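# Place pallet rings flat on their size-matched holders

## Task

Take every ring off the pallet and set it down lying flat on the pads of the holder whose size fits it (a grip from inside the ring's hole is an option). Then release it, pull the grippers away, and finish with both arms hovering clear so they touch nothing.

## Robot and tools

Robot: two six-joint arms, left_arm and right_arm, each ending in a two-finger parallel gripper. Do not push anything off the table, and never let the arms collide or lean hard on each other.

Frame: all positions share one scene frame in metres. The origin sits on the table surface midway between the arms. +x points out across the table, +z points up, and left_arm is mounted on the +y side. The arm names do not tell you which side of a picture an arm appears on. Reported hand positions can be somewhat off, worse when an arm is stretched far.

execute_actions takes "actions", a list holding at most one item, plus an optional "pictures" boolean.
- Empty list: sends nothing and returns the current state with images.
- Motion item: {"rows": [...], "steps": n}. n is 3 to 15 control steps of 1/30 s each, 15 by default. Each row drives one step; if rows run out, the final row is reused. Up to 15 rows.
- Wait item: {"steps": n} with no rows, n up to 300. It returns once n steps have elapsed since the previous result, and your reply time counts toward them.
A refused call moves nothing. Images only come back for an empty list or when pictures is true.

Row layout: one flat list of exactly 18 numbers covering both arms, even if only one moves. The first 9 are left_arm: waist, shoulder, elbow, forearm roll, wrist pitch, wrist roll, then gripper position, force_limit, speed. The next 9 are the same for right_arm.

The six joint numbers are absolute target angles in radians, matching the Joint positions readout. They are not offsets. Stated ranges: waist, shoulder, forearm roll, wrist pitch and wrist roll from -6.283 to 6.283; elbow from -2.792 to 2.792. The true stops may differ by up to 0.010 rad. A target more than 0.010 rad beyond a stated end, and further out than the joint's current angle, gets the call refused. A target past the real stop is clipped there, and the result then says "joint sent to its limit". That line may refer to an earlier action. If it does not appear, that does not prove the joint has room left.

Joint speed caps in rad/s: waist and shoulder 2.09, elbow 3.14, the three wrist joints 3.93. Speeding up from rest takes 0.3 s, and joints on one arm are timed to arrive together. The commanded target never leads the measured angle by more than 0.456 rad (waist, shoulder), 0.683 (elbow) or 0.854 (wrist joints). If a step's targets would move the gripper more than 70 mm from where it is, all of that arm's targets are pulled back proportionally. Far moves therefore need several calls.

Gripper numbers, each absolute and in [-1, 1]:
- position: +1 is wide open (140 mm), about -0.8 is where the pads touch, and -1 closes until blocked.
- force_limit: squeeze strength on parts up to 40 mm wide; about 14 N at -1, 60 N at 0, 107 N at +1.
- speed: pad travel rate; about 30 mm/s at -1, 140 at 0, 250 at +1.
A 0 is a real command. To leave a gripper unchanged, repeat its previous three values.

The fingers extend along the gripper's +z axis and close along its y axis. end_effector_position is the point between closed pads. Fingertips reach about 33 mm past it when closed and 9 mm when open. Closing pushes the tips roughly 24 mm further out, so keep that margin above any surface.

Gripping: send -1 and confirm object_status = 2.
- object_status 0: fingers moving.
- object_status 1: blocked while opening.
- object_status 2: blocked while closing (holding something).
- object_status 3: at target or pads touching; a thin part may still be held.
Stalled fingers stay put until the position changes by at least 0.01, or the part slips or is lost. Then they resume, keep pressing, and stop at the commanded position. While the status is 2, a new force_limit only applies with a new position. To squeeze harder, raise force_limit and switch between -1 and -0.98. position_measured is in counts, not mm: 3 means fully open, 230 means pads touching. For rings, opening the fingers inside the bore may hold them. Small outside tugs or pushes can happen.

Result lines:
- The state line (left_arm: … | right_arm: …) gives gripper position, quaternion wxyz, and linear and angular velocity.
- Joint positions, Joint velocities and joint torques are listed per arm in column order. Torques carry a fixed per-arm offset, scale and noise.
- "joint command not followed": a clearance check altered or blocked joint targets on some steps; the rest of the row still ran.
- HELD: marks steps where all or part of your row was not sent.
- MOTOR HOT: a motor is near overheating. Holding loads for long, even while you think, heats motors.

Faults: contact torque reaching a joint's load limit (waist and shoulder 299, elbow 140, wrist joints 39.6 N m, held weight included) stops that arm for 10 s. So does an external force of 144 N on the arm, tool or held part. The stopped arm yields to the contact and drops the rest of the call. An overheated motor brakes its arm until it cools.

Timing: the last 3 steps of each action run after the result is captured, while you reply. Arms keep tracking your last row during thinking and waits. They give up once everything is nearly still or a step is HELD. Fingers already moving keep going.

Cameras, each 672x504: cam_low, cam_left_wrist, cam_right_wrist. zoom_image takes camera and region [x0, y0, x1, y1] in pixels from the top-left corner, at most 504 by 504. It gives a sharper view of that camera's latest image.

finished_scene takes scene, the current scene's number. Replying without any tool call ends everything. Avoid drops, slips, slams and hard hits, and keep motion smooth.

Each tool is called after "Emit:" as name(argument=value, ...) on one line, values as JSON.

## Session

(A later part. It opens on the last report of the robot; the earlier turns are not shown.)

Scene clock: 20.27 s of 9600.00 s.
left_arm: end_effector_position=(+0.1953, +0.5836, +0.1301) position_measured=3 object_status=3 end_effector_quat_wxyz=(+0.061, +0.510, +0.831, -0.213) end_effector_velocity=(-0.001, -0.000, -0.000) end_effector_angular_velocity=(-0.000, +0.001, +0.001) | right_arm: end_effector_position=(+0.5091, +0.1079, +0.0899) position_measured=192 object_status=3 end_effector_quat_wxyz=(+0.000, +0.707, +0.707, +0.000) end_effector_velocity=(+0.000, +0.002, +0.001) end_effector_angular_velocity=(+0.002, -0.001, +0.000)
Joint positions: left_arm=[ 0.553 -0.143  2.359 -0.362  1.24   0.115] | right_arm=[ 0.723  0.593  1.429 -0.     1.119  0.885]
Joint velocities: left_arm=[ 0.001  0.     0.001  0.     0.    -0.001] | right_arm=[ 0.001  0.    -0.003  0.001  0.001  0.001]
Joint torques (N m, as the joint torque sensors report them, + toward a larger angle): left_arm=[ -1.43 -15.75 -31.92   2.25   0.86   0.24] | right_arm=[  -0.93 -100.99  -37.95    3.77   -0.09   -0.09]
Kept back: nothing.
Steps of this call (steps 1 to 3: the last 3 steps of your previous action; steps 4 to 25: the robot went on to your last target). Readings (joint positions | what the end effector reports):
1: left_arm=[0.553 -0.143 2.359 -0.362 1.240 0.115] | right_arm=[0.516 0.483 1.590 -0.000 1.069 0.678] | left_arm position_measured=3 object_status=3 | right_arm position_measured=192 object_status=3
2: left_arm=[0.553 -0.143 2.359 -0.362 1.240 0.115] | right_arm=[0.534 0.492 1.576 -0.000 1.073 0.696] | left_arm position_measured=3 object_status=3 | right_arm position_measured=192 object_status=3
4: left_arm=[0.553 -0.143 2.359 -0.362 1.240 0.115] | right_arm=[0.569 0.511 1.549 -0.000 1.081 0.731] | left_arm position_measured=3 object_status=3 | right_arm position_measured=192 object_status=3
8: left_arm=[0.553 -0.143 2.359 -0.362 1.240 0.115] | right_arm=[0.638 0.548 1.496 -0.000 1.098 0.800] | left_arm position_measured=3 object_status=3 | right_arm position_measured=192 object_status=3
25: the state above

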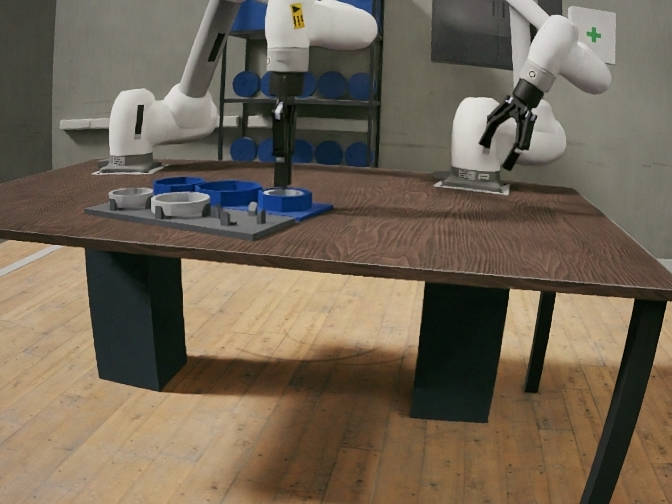

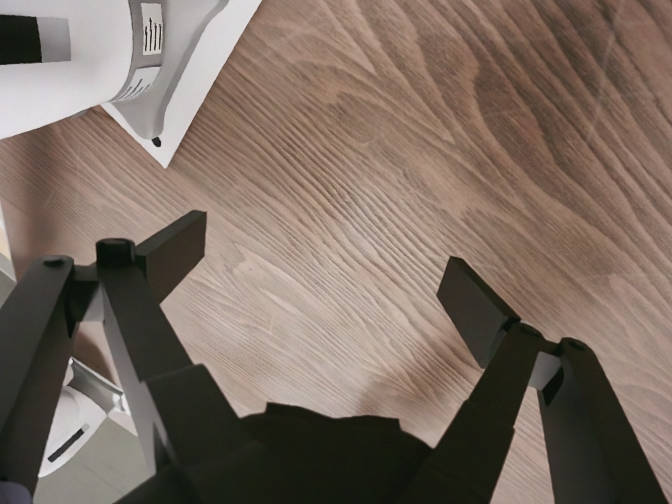

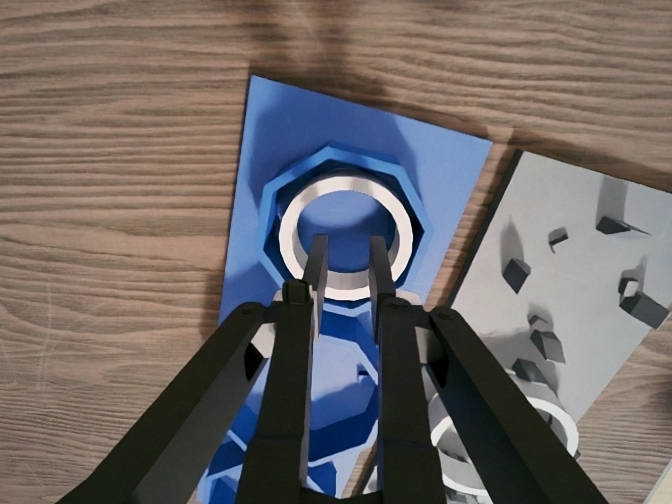

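Emit:
execute_actions(actions=[{"rows":[[0.553,-0.143,2.359,-0.362,1.24,0.115,1,0,0,0.725,0.6203,1.4597,0,1.0616,0.8865,-0.45,0.5,-0.4]],"steps":10}])

Emit:
execute_actions(actions=[{"rows":[[0.553,-0.143,2.359,-0.362,1.24,0.115,1,0,0,0.725,0.6203,1.4597,0,1.0616,0.8865,1,0.5,-0.4]]}])

Emit:
execute_actions(actions=[{"rows":[[0.553,-0.143,2.359,-0.362,1.24,0.115,1,0,0,0.725,0.5813,1.4198,0,1.1405,0.8865,1,0.5,-0.4]],"steps":10}])

Emit:
execute_actions(actions=[{"rows":[[0.553,-0.143,2.359,-0.362,1.24,0.115,1,0,0,0.5518,0.7124,1.2131,0,1.2161,0.7133,1,0.5,-0.4]]}])

Emit:
execute_actions(actions=[{"steps":14}], pictures=true)

Emit:
zoom_image(camera="cam_right_wrist", region=[200,100,500,400])

Scene clock: 20.70 s of 9600.00 s.
left_arm: end_effector_position=(+0.1953, +0.5836, +0.1301) position_measured=3 object_status=3 end_effector_quat_wxyz=(+0.061, +0.510, +0.831, -0.213) end_effector_velocity=(+0.000, +0.000, +0.000) end_effector_angular_velocity=(+0.001, +0.000, +0.000) | right_arm: end_effector_position=(+0.5075, +0.1080, +0.0544) position_measured=186 object_status=0 end_effector_quat_wxyz=(-0.000, +0.707, +0.707, -0.000) end_effector_velocity=(-0.001, +0.001, -0.028) end_effector_angular_velocity=(+0.006, -0.005, +0.000)
Joint positions: left_arm=[ 0.553 -0.143  2.359 -0.362  1.24   0.115] | right_arm=[0.725 0.619 1.458 0.    1.065 0.886]
Joint velocities: left_arm=[-0.001 -0.    -0.001  0.     0.    -0.001] | right_arm=[ 0.001  0.018  0.025 -0.001 -0.051  0.001]
Joint torques (N m, as the joint torque sensors report them, + toward a larger angle): left_arm=[  0.96 -14.45 -32.23   2.24   0.82   0.22] | right_arm=[  -0.7  -108.49  -39.3     3.6    -0.06   -0.07]
Steps of this call (steps 1 to 6: the robot went on to your last target; steps 7 to 13: the first 7 steps of this action). Readings (joint positions | what the end effector reports):
7: left_arm=[0.553 -0.143 2.359 -0.362 1.240 0.115] | right_arm=[0.724 0.594 1.430 0.000 1.118 0.885] | left_arm position_measured=3 object_status=3 | right_arm position_measured=192 object_status=0
8: left_arm=[0.553 -0.143 2.359 -0.362 1.240 0.115] | right_arm=[0.724 0.598 1.435 0.000 1.107 0.885] | left_arm position_measured=3 object_status=3 | right_arm position_measured=188 object_status=0
10: left_arm=[0.553 -0.143 2.359 -0.362 1.240 0.115] | right_arm=[0.725 0.613 1.451 0.000 1.079 0.886] | left_arm position_measured=3 object_status=3 | right_arm position_measured=186 object_status=0
13: the state above

Scene clock: 21.20 s of 9600.00 s.
left_arm: end_effector_position=(+0.1953, +0.5836, +0.1301) position_measured=3 object_status=3 end_effector_quat_wxyz=(+0.061, +0.510, +0.831, -0.213) end_effector_velocity=(+0.000, +0.000, +0.000) end_effector_angular_velocity=(-0.000, -0.000, +0.001) | right_arm: end_effector_position=(+0.5074, +0.1079, +0.0519) position_measured=148 object_status=0 end_effector_quat_wxyz=(+0.000, +0.707, +0.707, -0.000) end_effector_velocity=(+0.000, +0.000, +0.001) end_effector_angular_velocity=(+0.001, -0.001, -0.000)
Joint positions: left_arm=[ 0.553 -0.143  2.359 -0.362  1.24   0.115] | right_arm=[ 0.725  0.62   1.46  -0.     1.062  0.887]
Joint velocities: left_arm=[ 0.001 -0.    -0.001  0.     0.001  0.   ] | right_arm=[ 0.    -0.    -0.001 -0.     0.     0.   ]
Joint torques (N m, as the joint torque sensors report them, + toward a larger angle): left_arm=[  0.72 -15.81 -31.84   2.3    1.17   0.18] | right_arm=[  -1.75 -105.18  -38.55    3.54   -0.17    0.18]
Steps of this call (steps 1 to 3: the last 3 steps of your previous action; steps 4 to 15: the first 12 steps of this action). Readings (joint positions | what the end effector reports):
4: left_arm=[0.553 -0.143 2.359 -0.362 1.240 0.115] | right_arm=[0.725 0.620 1.459 0.000 1.062 0.886] | left_arm position_measured=3 object_status=3 | right_arm position_measured=186 object_status=0
5: left_arm=[0.553 -0.143 2.359 -0.362 1.240 0.115] | right_arm=[0.725 0.620 1.459 0.000 1.062 0.886] | left_arm position_measured=3 object_status=3 | right_arm position_measured=182 object_status=0
7: left_arm=[0.553 -0.143 2.359 -0.362 1.240 0.115] | right_arm=[0.725 0.620 1.460 0.000 1.062 0.886] | left_arm position_measured=3 object_status=3 | right_arm position_measured=171 object_status=0
11: left_arm=[0.553 -0.143 2.359 -0.362 1.240 0.115] | right_arm=[0.725 0.620 1.460 -0.000 1.062 0.887] | left_arm position_measured=3 object_status=3 | right_arm position_measured=151 object_status=0
15: the state above

Scene clock: 21.53 s of 9600.00 s.
left_arm: end_effector_position=(+0.1953, +0.5836, +0.1301) position_measured=3 object_status=3 end_effector_quat_wxyz=(+0.061, +0.510, +0.831, -0.213) end_effector_velocity=(+0.000, +0.001, -0.000) end_effector_angular_velocity=(+0.001, -0.001, +0.003) | right_arm: end_effector_position=(+0.5074, +0.1081, +0.1015) position_measured=148 object_status=1 end_effector_quat_wxyz=(-0.000, +0.707, +0.707, +0.000) end_effector_velocity=(-0.004, -0.005, +0.040) end_effector_angular_velocity=(-0.013, +0.011, -0.001)
Joint positions: left_arm=[ 0.553 -0.143  2.359 -0.362  1.24   0.115] | right_arm=[0.725 0.584 1.423 0.    1.135 0.887]
Joint velocities: left_arm=[ 0.002 -0.    -0.     0.    -0.001 -0.   ] | right_arm=[-0.    -0.028 -0.031 -0.     0.076  0.001]
Joint torques (N m, as the joint torque sensors report them, + toward a larger angle): left_arm=[ -0.37 -15.67 -32.21   2.33   0.95   0.29] | right_arm=[ -2.21 -92.88 -34.79   3.08  -0.23   0.05]
Steps of this call (steps 1 to 3: the last 3 steps of your previous action; steps 4 to 10: the first 7 steps of this action). Readings (joint positions | what the end effector reports):
4: left_arm=[0.553 -0.143 2.359 -0.362 1.240 0.115] | right_arm=[0.725 0.620 1.460 -0.000 1.062 0.887] | left_arm position_measured=3 object_status=3 | right_arm position_measured=148 object_status=1
5: left_arm=[0.553 -0.143 2.359 -0.362 1.240 0.115] | right_arm=[0.725 0.616 1.456 -0.000 1.072 0.887] | left_arm position_measured=3 object_status=3 | right_arm position_measured=148 object_status=1
7: left_arm=[0.553 -0.143 2.359 -0.362 1.240 0.115] | right_arm=[0.725 0.595 1.433 0.000 1.112 0.887] | left_arm position_measured=3 object_status=3 | right_arm position_measured=148 object_status=1
10: the state above

Scene clock: 22.03 s of 9600.00 s.
left_arm: end_effector_position=(+0.1953, +0.5836, +0.1301) position_measured=3 object_status=3 end_effector_quat_wxyz=(+0.061, +0.510, +0.831, -0.213) end_effector_velocity=(-0.001, -0.000, -0.000) end_effector_angular_velocity=(-0.001, +0.001, -0.000) | right_arm: end_effector_position=(+0.6603, +0.0696, +0.0963) position_measured=148 object_status=1 end_effector_quat_wxyz=(+0.000, +0.707, +0.707, -0.000) end_effector_velocity=(+0.286, -0.111, -0.024) end_effector_angular_velocity=(-0.001, +0.002, -0.010)
Joint positions: left_arm=[ 0.553 -0.143  2.359 -0.362  1.24   0.115] | right_arm=[ 0.57   0.699  1.235 -0.     1.208  0.732]
Joint velocities: left_arm=[-0.001  0.     0.001  0.     0.    -0.   ] | right_arm=[-0.297  0.221 -0.345  0.     0.125 -0.287]
Joint torques (N m, as the joint torque sensors report them, + toward a larger angle): left_arm=[  1.05 -16.58 -32.05   2.44   1.16  -0.01] | right_arm=[  23.85 -129.32  -38.21    4.4     0.64   -0.54]
Steps of this call (steps 1 to 3: the last 3 steps of your previous action; steps 4 to 15: the first 12 steps of this action). Readings (joint positions | what the end effector reports):
4: left_arm=[0.553 -0.143 2.359 -0.362 1.240 0.115] | right_arm=[0.725 0.582 1.419 -0.000 1.140 0.886] | left_arm position_measured=3 object_status=3 | right_arm position_measured=148 object_status=1
5: left_arm=[0.553 -0.143 2.359 -0.362 1.240 0.115] | right_arm=[0.719 0.586 1.412 -0.000 1.144 0.879] | left_arm position_measured=3 object_status=3 | right_arm position_measured=148 object_status=1
7: left_arm=[0.553 -0.143 2.359 -0.362 1.240 0.115] | right_arm=[0.688 0.610 1.374 -0.000 1.157 0.848] | left_arm position_measured=3 object_status=3 | right_arm position_measured=148 object_status=1
11: left_arm=[0.553 -0.143 2.359 -0.362 1.240 0.115] | right_arm=[0.626 0.657 1.301 -0.000 1.184 0.787] | left_arm position_measured=3 object_status=3 | right_arm position_measured=148 object_status=1
15: the state above

Scene clock: 22.50 s of 9600.00 s.
left_arm: end_effector_position=(+0.1953, +0.5836, +0.1301) position_measured=3 object_status=3 end_effector_quat_wxyz=(+0.061, +0.510, +0.831, -0.213) end_effector_velocity=(-0.000, -0.000, -0.001) end_effector_angular_velocity=(-0.000, +0.000, +0.000) | right_arm: end_effector_position=(+0.6780, +0.0629, +0.0951) position_measured=148 object_status=1 end_effector_quat_wxyz=(+0.000, +0.707, +0.707, +0.000) end_effector_velocity=(+0.001, -0.000, +0.000) end_effector_angular_velocity=(+0.001, -0.000, -0.001)
Joint positions: left_arm=[ 0.553 -0.143  2.359 -0.362  1.24   0.115] | right_arm=[ 0.552  0.712  1.213 -0.     1.216  0.713]
Joint velocities: left_arm=[-0.     0.     0.001 -0.    -0.001 -0.   ] | right_arm=[-0.001  0.001 -0.001  0.     0.    -0.   ]
Joint torques (N m, as the joint torque sensors report them, + toward a larger angle): left_arm=[  0.95 -15.34 -32.49   2.3    0.99   0.06] | right_arm=[  -0.13 -117.38  -41.24    3.78   -0.02    0.1 ]
Kept back: nothing.
Steps of this call (steps 1 to 3: the last 3 steps of your previous action; steps 4 to 14: the robot went on to your last target). Readings (joint positions | what the end effector reports):
1: left_arm=[0.553 -0.143 2.359 -0.362 1.240 0.115] | right_arm=[0.562 0.705 1.226 -0.000 1.211 0.724] | left_arm position_measured=3 object_status=3 | right_arm position_measured=148 object_status=1
2: left_arm=[0.553 -0.143 2.359 -0.362 1.240 0.115] | right_arm=[0.557 0.708 1.220 -0.000 1.214 0.719] | left_arm position_measured=3 object_status=3 | right_arm position_measured=148 object_status=1
4: left_arm=[0.553 -0.143 2.359 -0.362 1.240 0.115] | right_arm=[0.554 0.711 1.216 -0.000 1.215 0.715] | left_arm position_measured=3 object_status=3 | right_arm position_measured=148 object_status=1
8: left_arm=[0.553 -0.143 2.359 -0.362 1.240 0.115] | right_arm=[0.552 0.712 1.214 -0.000 1.216 0.714] | left_arm position_measured=3 object_status=3 | right_arm position_measured=148 object_status=1
14: the state above

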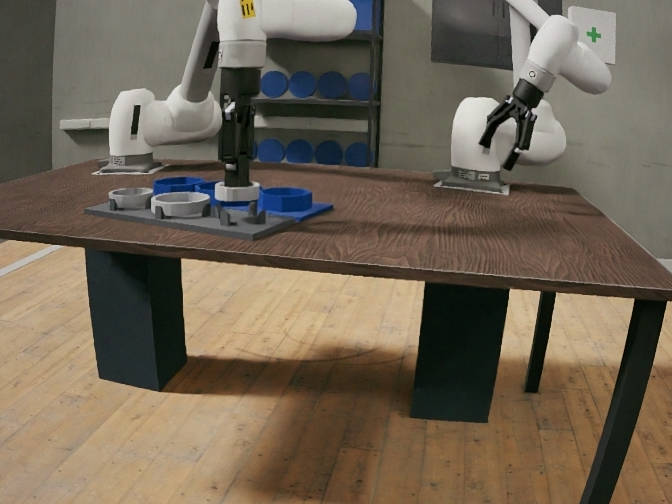

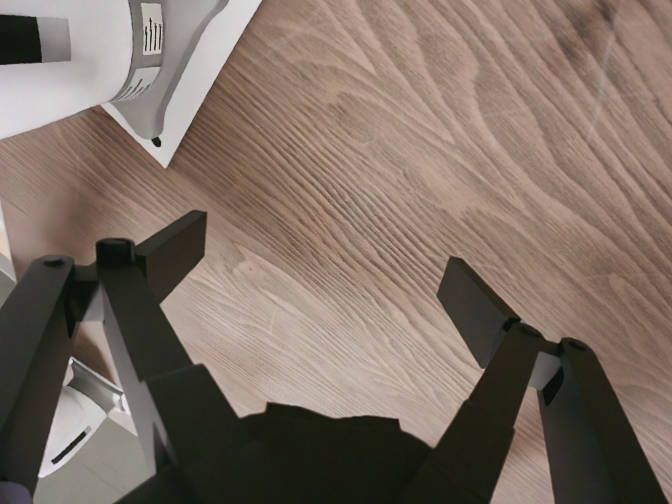

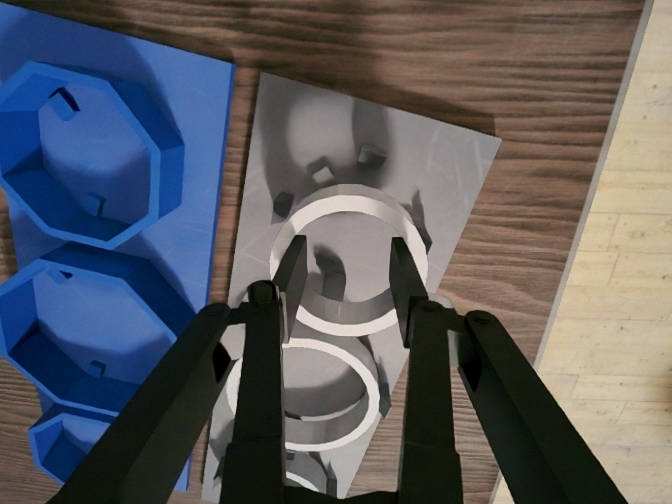

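Region (200, 100, 500, 400) of cam_right_wrist's 672x504 image, scaled by 1.680, with more detail than that image has.

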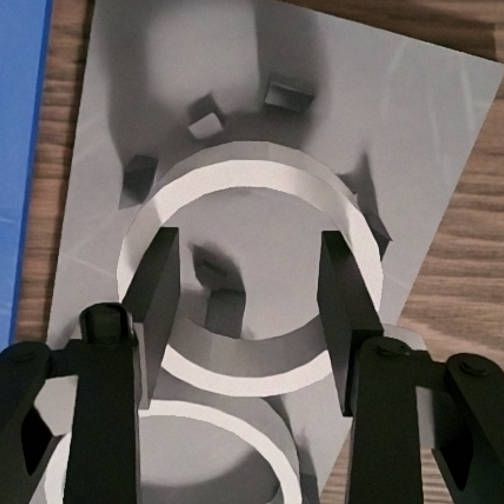

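Emit:
execute_actions(actions=[{"rows":[[0.553,-0.143,2.359,-0.362,1.24,0.115,1,0,0,0.5556,0.7366,1.222,0,1.183,0.7171,1,0.5,-0.4]]}], pictures=true)

Emit:
execute_actions(actions=[{"rows":[[0.553,-0.143,2.359,-0.362,1.24,0.115,1,0,0,0.5556,0.7399,1.2258,0,1.1759,0.7171,1,0.5,-0.4]],"steps":11}], pictures=true)

Emit:
zoom_image(camera="cam_low", region=[190,175,300,245])

Scene clock: 23.07 s of 9600.00 s.
left_arm: end_effector_position=(+0.1953, +0.5836, +0.1301) position_measured=3 object_status=3 end_effector_quat_wxyz=(+0.061, +0.510, +0.831, -0.213) end_effector_velocity=(+0.000, +0.000, +0.000) end_effector_angular_velocity=(+0.000, -0.001, -0.000) | right_arm: end_effector_position=(+0.6791, +0.0683, +0.0681) position_measured=148 object_status=1 end_effector_quat_wxyz=(-0.000, +0.707, +0.707, +0.000) end_effector_velocity=(-0.000, +0.001, -0.003) end_effector_angular_velocity=(-0.001, -0.001, +0.001)
Joint positions: left_arm=[ 0.553 -0.143  2.359 -0.362  1.24   0.115] | right_arm=[0.556 0.736 1.222 0.    1.183 0.717]
Joint velocities: left_arm=[ 0.001 -0.    -0.    -0.    -0.     0.001] | right_arm=[ 0.001  0.002  0.001 -0.001 -0.003  0.001]
Joint torques (N m, as the joint torque sensors report them, + toward a larger angle): left_arm=[ -1.97 -16.8  -32.74   2.25   0.96   0.05] | right_arm=[  -1.18 -117.39  -41.37    3.57   -0.1    -0.23]
Steps of this call (steps 1 to 5: the robot went on to your last target; steps 6 to 17: the first 12 steps of this action). Readings (joint positions | what the end effector reports):
6: left_arm=[0.553 -0.143 2.359 -0.362 1.240 0.115] | right_arm=[0.552 0.713 1.213 0.000 1.216 0.713] | left_arm position_measured=3 object_status=3 | right_arm position_measured=148 object_status=1
7: left_arm=[0.553 -0.143 2.359 -0.362 1.240 0.115] | right_arm=[0.552 0.718 1.214 0.000 1.208 0.714] | left_arm position_measured=3 object_status=3 | right_arm position_measured=148 object_status=1
9: left_arm=[0.553 -0.143 2.359 -0.362 1.240 0.115] | right_arm=[0.554 0.730 1.220 0.000 1.193 0.716] | left_arm position_measured=3 object_status=3 | right_arm position_measured=148 object_status=1
13: left_arm=[0.553 -0.143 2.359 -0.362 1.240 0.115] | right_arm=[0.555 0.736 1.222 0.000 1.184 0.717] | left_arm position_measured=3 object_status=3 | right_arm position_measured=148 object_status=1
17: the state above

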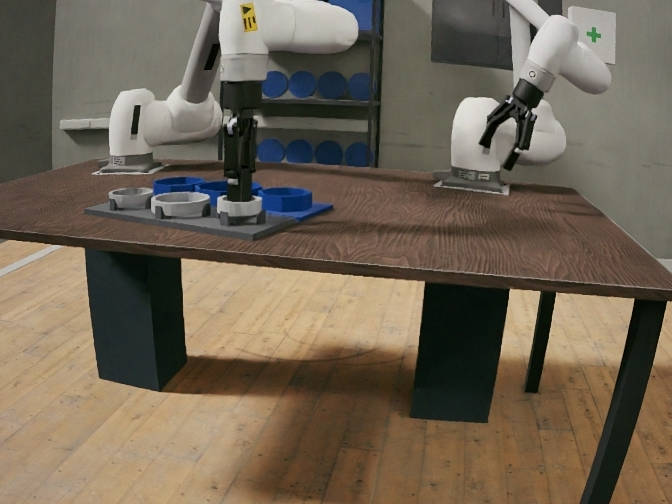

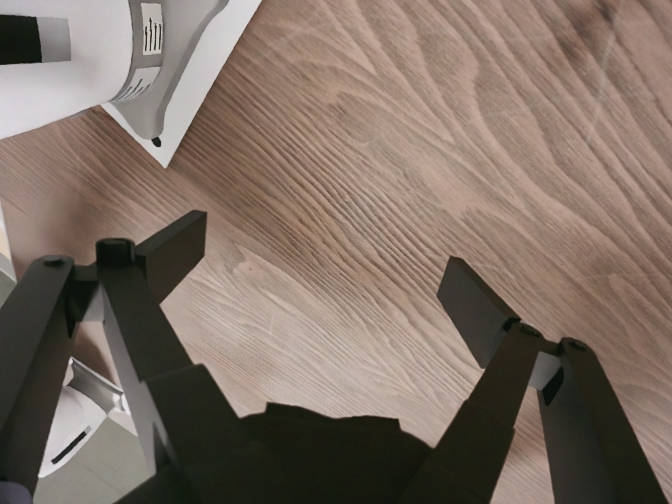

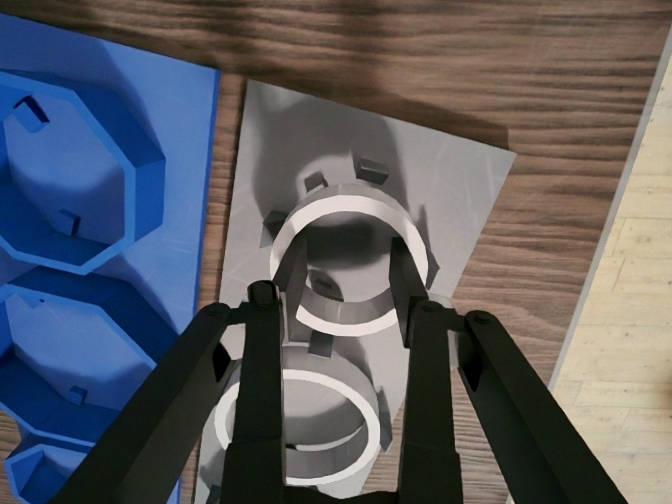

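Scene clock: 23.43 s of 9600.00 s.
left_arm: end_effector_position=(+0.1953, +0.5836, +0.1301) position_measured=3 object_status=3 end_effector_quat_wxyz=(+0.061, +0.510, +0.831, -0.213) end_effector_velocity=(+0.001, +0.000, +0.001) end_effector_angular_velocity=(-0.001, -0.001, -0.001) | right_arm: end_effector_position=(+0.6790, +0.0684, +0.0630) position_measured=148 object_status=1 end_effector_quat_wxyz=(+0.000, +0.707, +0.707, +0.000) end_effector_velocity=(+0.000, +0.000, -0.002) end_effector_angular_velocity=(+0.000, -0.000, -0.000)
Joint positions: left_arm=[ 0.553 -0.143  2.359 -0.362  1.24   0.115] | right_arm=[ 0.556  0.74   1.226 -0.     1.176  0.717]
Joint velocities: left_arm=[-0.    -0.    -0.002 -0.     0.001  0.001] | right_arm=[ 0.     0.001  0.002 -0.    -0.004  0.   ]
Joint torques (N m, as the joint torque sensors report them, + toward a larger angle): left_arm=[ -0.03 -16.67 -32.02   2.5    0.81   0.24] | right_arm=[  -0.55 -117.04  -40.2     3.67   -0.21   -0.17]
Steps of this call (steps 1 to 3: the last 3 steps of your previous action; steps 4 to 11: the first 8 steps of this action). Readings (joint positions | what the end effector reports):
4: left_arm=[0.553 -0.143 2.359 -0.362 1.240 0.115] | right_arm=[0.556 0.737 1.222 0.000 1.182 0.717] | left_arm position_measured=3 object_status=3 | right_arm position_measured=148 object_status=1
5: left_arm=[0.553 -0.143 2.359 -0.362 1.240 0.115] | right_arm=[0.556 0.738 1.223 0.000 1.180 0.717] | left_arm position_measured=3 object_status=3 | right_arm position_measured=148 object_status=1
7: left_arm=[0.553 -0.143 2.359 -0.362 1.240 0.115] | right_arm=[0.556 0.739 1.225 -0.000 1.178 0.717] | left_arm position_measured=3 object_status=3 | right_arm position_measured=148 object_status=1
11: the state above

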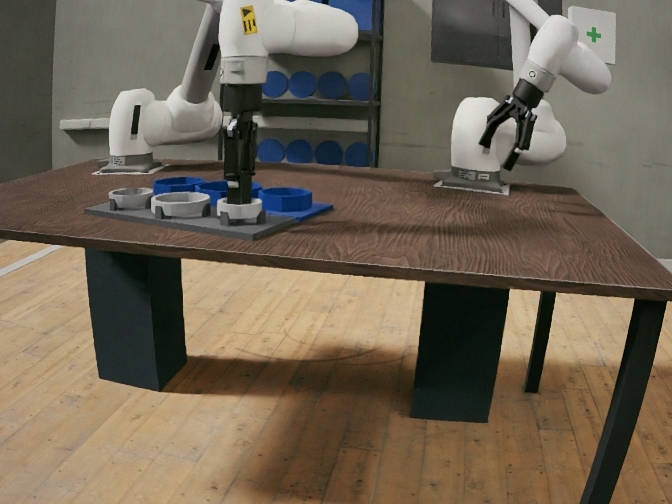

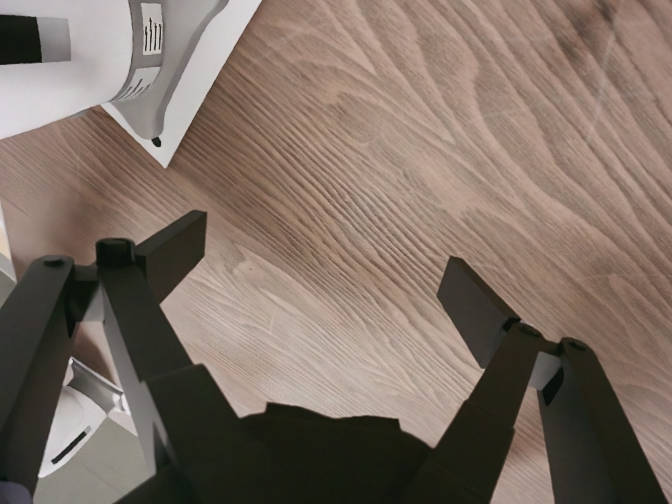

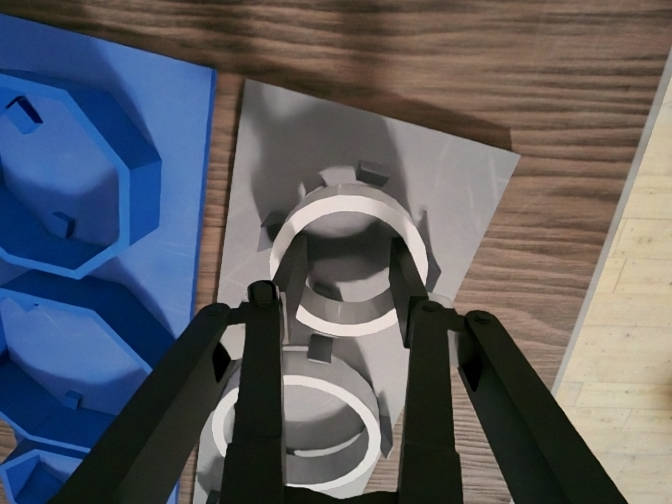

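Region (190, 175, 300, 245) of cam_low's 672x504 image, scaled by 4.582, with more detail than that image has; it fills the top 321 rows of this view, and the rest is white.

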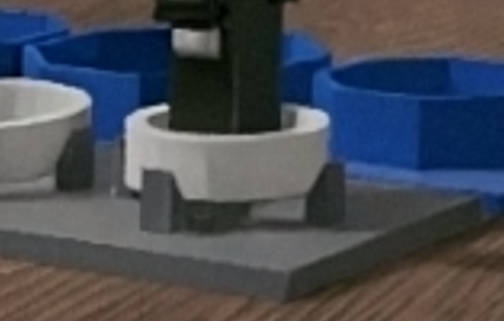

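Emit:
execute_actions(actions=[{"rows":[[0.553,-0.143,2.359,-0.362,1.24,0.115,1,0,0,0.5556,0.7436,1.2298,0,1.1682,0.7171,1,0.5,-0.4]],"steps":9}])

Emit:
execute_actions(actions=[{"rows":[[0.553,-0.143,2.359,-0.362,1.24,0.115,1,0,0,0.5556,0.7436,1.2298,0,1.1682,0.7171,-0.4,0.5,-0.4]],"steps":9}])

Emit:
execute_actions(actions=[{"rows":[[0.553,-0.143,2.359,-0.362,1.24,0.115,1,0,0,0.5556,0.64,1.12,0,1.3816,0.7171,-0.4,0.5,-0.4]]}], pictures=true)

Emit:
zoom_image(camera="cam_low", region=[90,170,290,245])

Scene clock: 23.73 s of 9600.00 s.
left_arm: end_effector_position=(+0.1953, +0.5836, +0.1301) position_measured=3 object_status=3 end_effector_quat_wxyz=(+0.061, +0.510, +0.831, -0.213) end_effector_velocity=(+0.001, +0.001, +0.000) end_effector_angular_velocity=(+0.001, -0.001, +0.001) | right_arm: end_effector_position=(+0.6790, +0.0684, +0.0578) position_measured=148 object_status=1 end_effector_quat_wxyz=(+0.000, +0.707, +0.707, -0.000) end_effector_velocity=(-0.001, -0.001, -0.008) end_effector_angular_velocity=(-0.002, +0.001, +0.001)
Joint positions: left_arm=[ 0.553 -0.143  2.359 -0.362  1.24   0.115] | right_arm=[ 0.556  0.743  1.229 -0.     1.169  0.717]
Joint velocities: left_arm=[ 0.     0.    -0.001  0.    -0.001 -0.001] | right_arm=[ 0.     0.005  0.008 -0.001 -0.01  -0.   ]
Joint torques (N m, as the joint torque sensors report them, + toward a larger angle): left_arm=[  0.54 -14.98 -31.67   2.53   1.13   0.31] | right_arm=[   0.26 -118.24  -40.26    3.78   -0.09   -0.04]
Steps of this call (steps 1 to 3: the last 3 steps of your previous action; steps 4 to 9: the first 6 steps of this action). Readings (joint positions | what the end effector reports):
4: left_arm=[0.553 -0.143 2.359 -0.362 1.240 0.115] | right_arm=[0.556 0.740 1.226 -0.000 1.175 0.717] | left_arm position_measured=3 object_status=3 | right_arm position_measured=148 object_status=1
5: left_arm=[0.553 -0.143 2.359 -0.362 1.240 0.115] | right_arm=[0.556 0.741 1.227 -0.000 1.173 0.717] | left_arm position_measured=3 object_status=3 | right_arm position_measured=148 object_status=1
7: left_arm=[0.553 -0.143 2.359 -0.362 1.240 0.115] | right_arm=[0.556 0.743 1.229 -0.000 1.170 0.717] | left_arm position_measured=3 object_status=3 | right_arm position_measured=148 object_status=1
9: the state above

Scene clock: 24.03 s of 9600.00 s.
left_arm: end_effector_position=(+0.1953, +0.5836, +0.1301) position_measured=3 object_status=3 end_effector_quat_wxyz=(+0.061, +0.510, +0.831, -0.213) end_effector_velocity=(-0.000, +0.000, -0.000) end_effector_angular_velocity=(+0.000, +0.001, +0.003) | right_arm: end_effector_position=(+0.6791, +0.0684, +0.0573) position_measured=173 object_status=0 end_effector_quat_wxyz=(+0.000, +0.707, +0.707, +0.000) end_effector_velocity=(-0.000, -0.000, -0.000) end_effector_angular_velocity=(-0.001, +0.000, +0.000)
Joint positions: left_arm=[ 0.553 -0.143  2.359 -0.362  1.24   0.115] | right_arm=[ 0.556  0.744  1.23  -0.     1.168  0.717]
Joint velocities: left_arm=[ 0.001 -0.     0.001 -0.    -0.    -0.002] | right_arm=[-0.  0.  0. -0.  0.  0.]
Joint torques (N m, as the joint torque sensors report them, + toward a larger angle): left_arm=[ -0.04 -17.93 -31.21   2.26   1.04   0.17] | right_arm=[  -1.52 -113.39  -38.28    3.72   -0.24   -0.08]
Steps of this call (steps 1 to 3: the last 3 steps of your previous action; steps 4 to 9: the first 6 steps of this action). Readings (joint positions | what the end effector reports):
4: left_arm=[0.553 -0.143 2.359 -0.362 1.240 0.115] | right_arm=[0.556 0.744 1.230 -0.000 1.168 0.717] | left_arm position_measured=3 object_status=3 | right_arm position_measured=148 object_status=0
5: left_arm=[0.553 -0.143 2.359 -0.362 1.240 0.115] | right_arm=[0.556 0.744 1.230 -0.000 1.168 0.717] | left_arm position_measured=3 object_status=3 | right_arm position_measured=148 object_status=0
7: left_arm=[0.553 -0.143 2.359 -0.362 1.240 0.115] | right_arm=[0.556 0.744 1.230 -0.000 1.168 0.717] | left_arm position_measured=3 object_status=3 | right_arm position_measured=162 object_status=0
9: the state above

Scene clock: 24.53 s of 9600.00 s.
left_arm: end_effector_position=(+0.1953, +0.5836, +0.1301) position_measured=3 object_status=3 end_effector_quat_wxyz=(+0.061, +0.510, +0.831, -0.213) end_effector_velocity=(-0.001, -0.000, -0.001) end_effector_angular_velocity=(-0.001, +0.002, +0.002) | right_arm: end_effector_position=(+0.6689, +0.0596, +0.2059) position_measured=179 object_status=3 end_effector_quat_wxyz=(+0.000, +0.707, +0.707, +0.000) end_effector_velocity=(-0.016, -0.015, +0.092) end_effector_angular_velocity=(-0.012, +0.009, +0.000)
Joint positions: left_arm=[ 0.553 -0.143  2.359 -0.362  1.24   0.115] | right_arm=[0.556 0.644 1.125 0.    1.373 0.717]
Joint velocities: left_arm=[ 0.001  0.     0.001 -0.     0.    -0.001] | right_arm=[-0.    -0.062 -0.063 -0.003  0.14   0.   ]
Joint torques (N m, as the joint torque sensors report them, + toward a larger angle): left_arm=[  0.68 -17.75 -31.97   2.42   1.04   0.07] | right_arm=[ -2.64 -78.77 -28.27   2.62  -0.14   0.07]
Steps of this call (steps 1 to 3: the last 3 steps of your previous action; steps 4 to 15: the first 12 steps of this action). Readings (joint positions | what the end effector reports):
4: left_arm=[0.553 -0.143 2.359 -0.362 1.240 0.115] | right_arm=[0.556 0.743 1.230 -0.000 1.168 0.717] | left_arm position_measured=3 object_status=3 | right_arm position_measured=179 object_status=0
5: left_arm=[0.553 -0.143 2.359 -0.362 1.240 0.115] | right_arm=[0.556 0.740 1.226 -0.000 1.179 0.717] | left_arm position_measured=3 object_status=3 | right_arm position_measured=179 object_status=0
7: left_arm=[0.553 -0.143 2.359 -0.362 1.240 0.115] | right_arm=[0.556 0.715 1.199 0.000 1.227 0.717] | left_arm position_measured=3 object_status=3 | right_arm position_measured=179 object_status=0
11: left_arm=[0.553 -0.143 2.359 -0.362 1.240 0.115] | right_arm=[0.556 0.671 1.153 0.000 1.317 0.717] | left_arm position_measured=3 object_status=3 | right_arm position_measured=179 object_status=3
15: the state above

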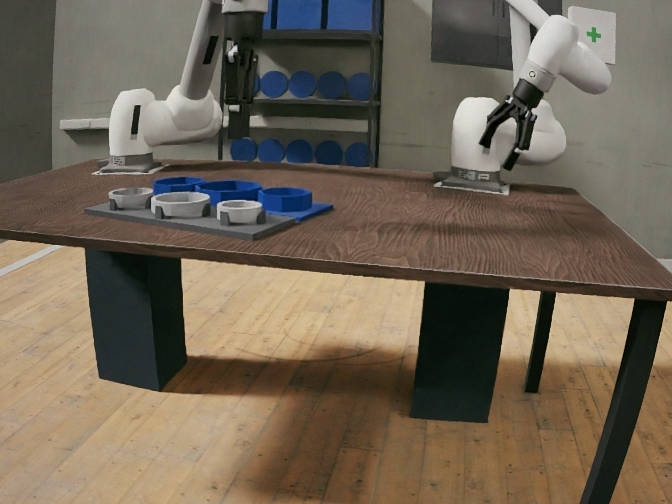

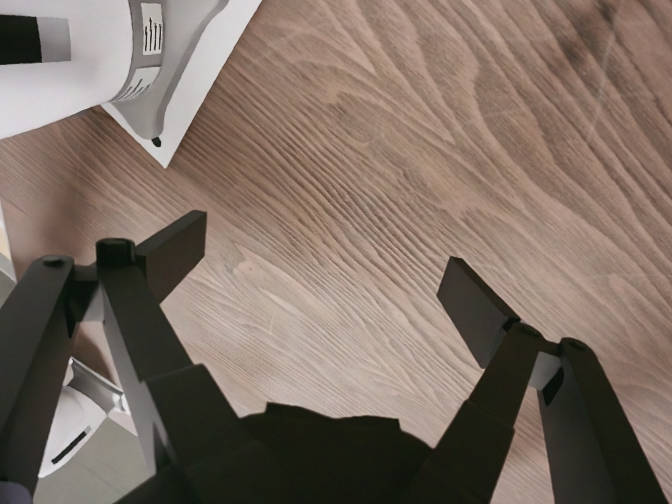

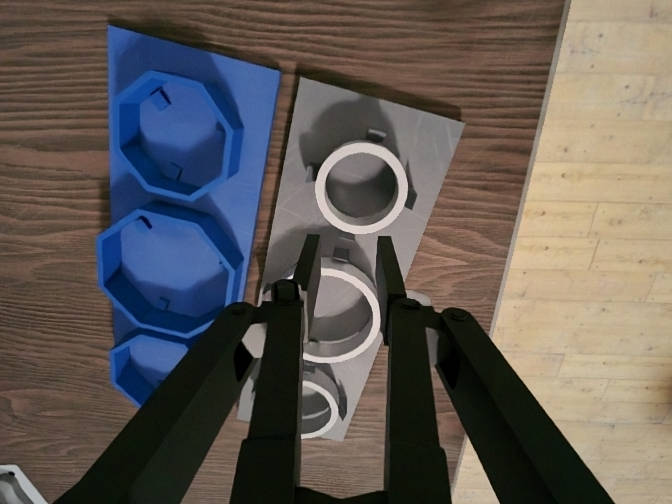

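Region (90, 170, 290, 245) of cam_low's 672x504 image, scaled by 2.520, with more detail than that image has; it fills the top 189 rows of this view, and the rest is white.

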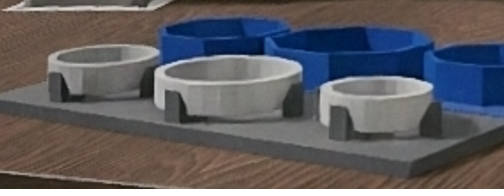

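Emit:
finished_scene(scene=1)

The scene is finished: the task was done.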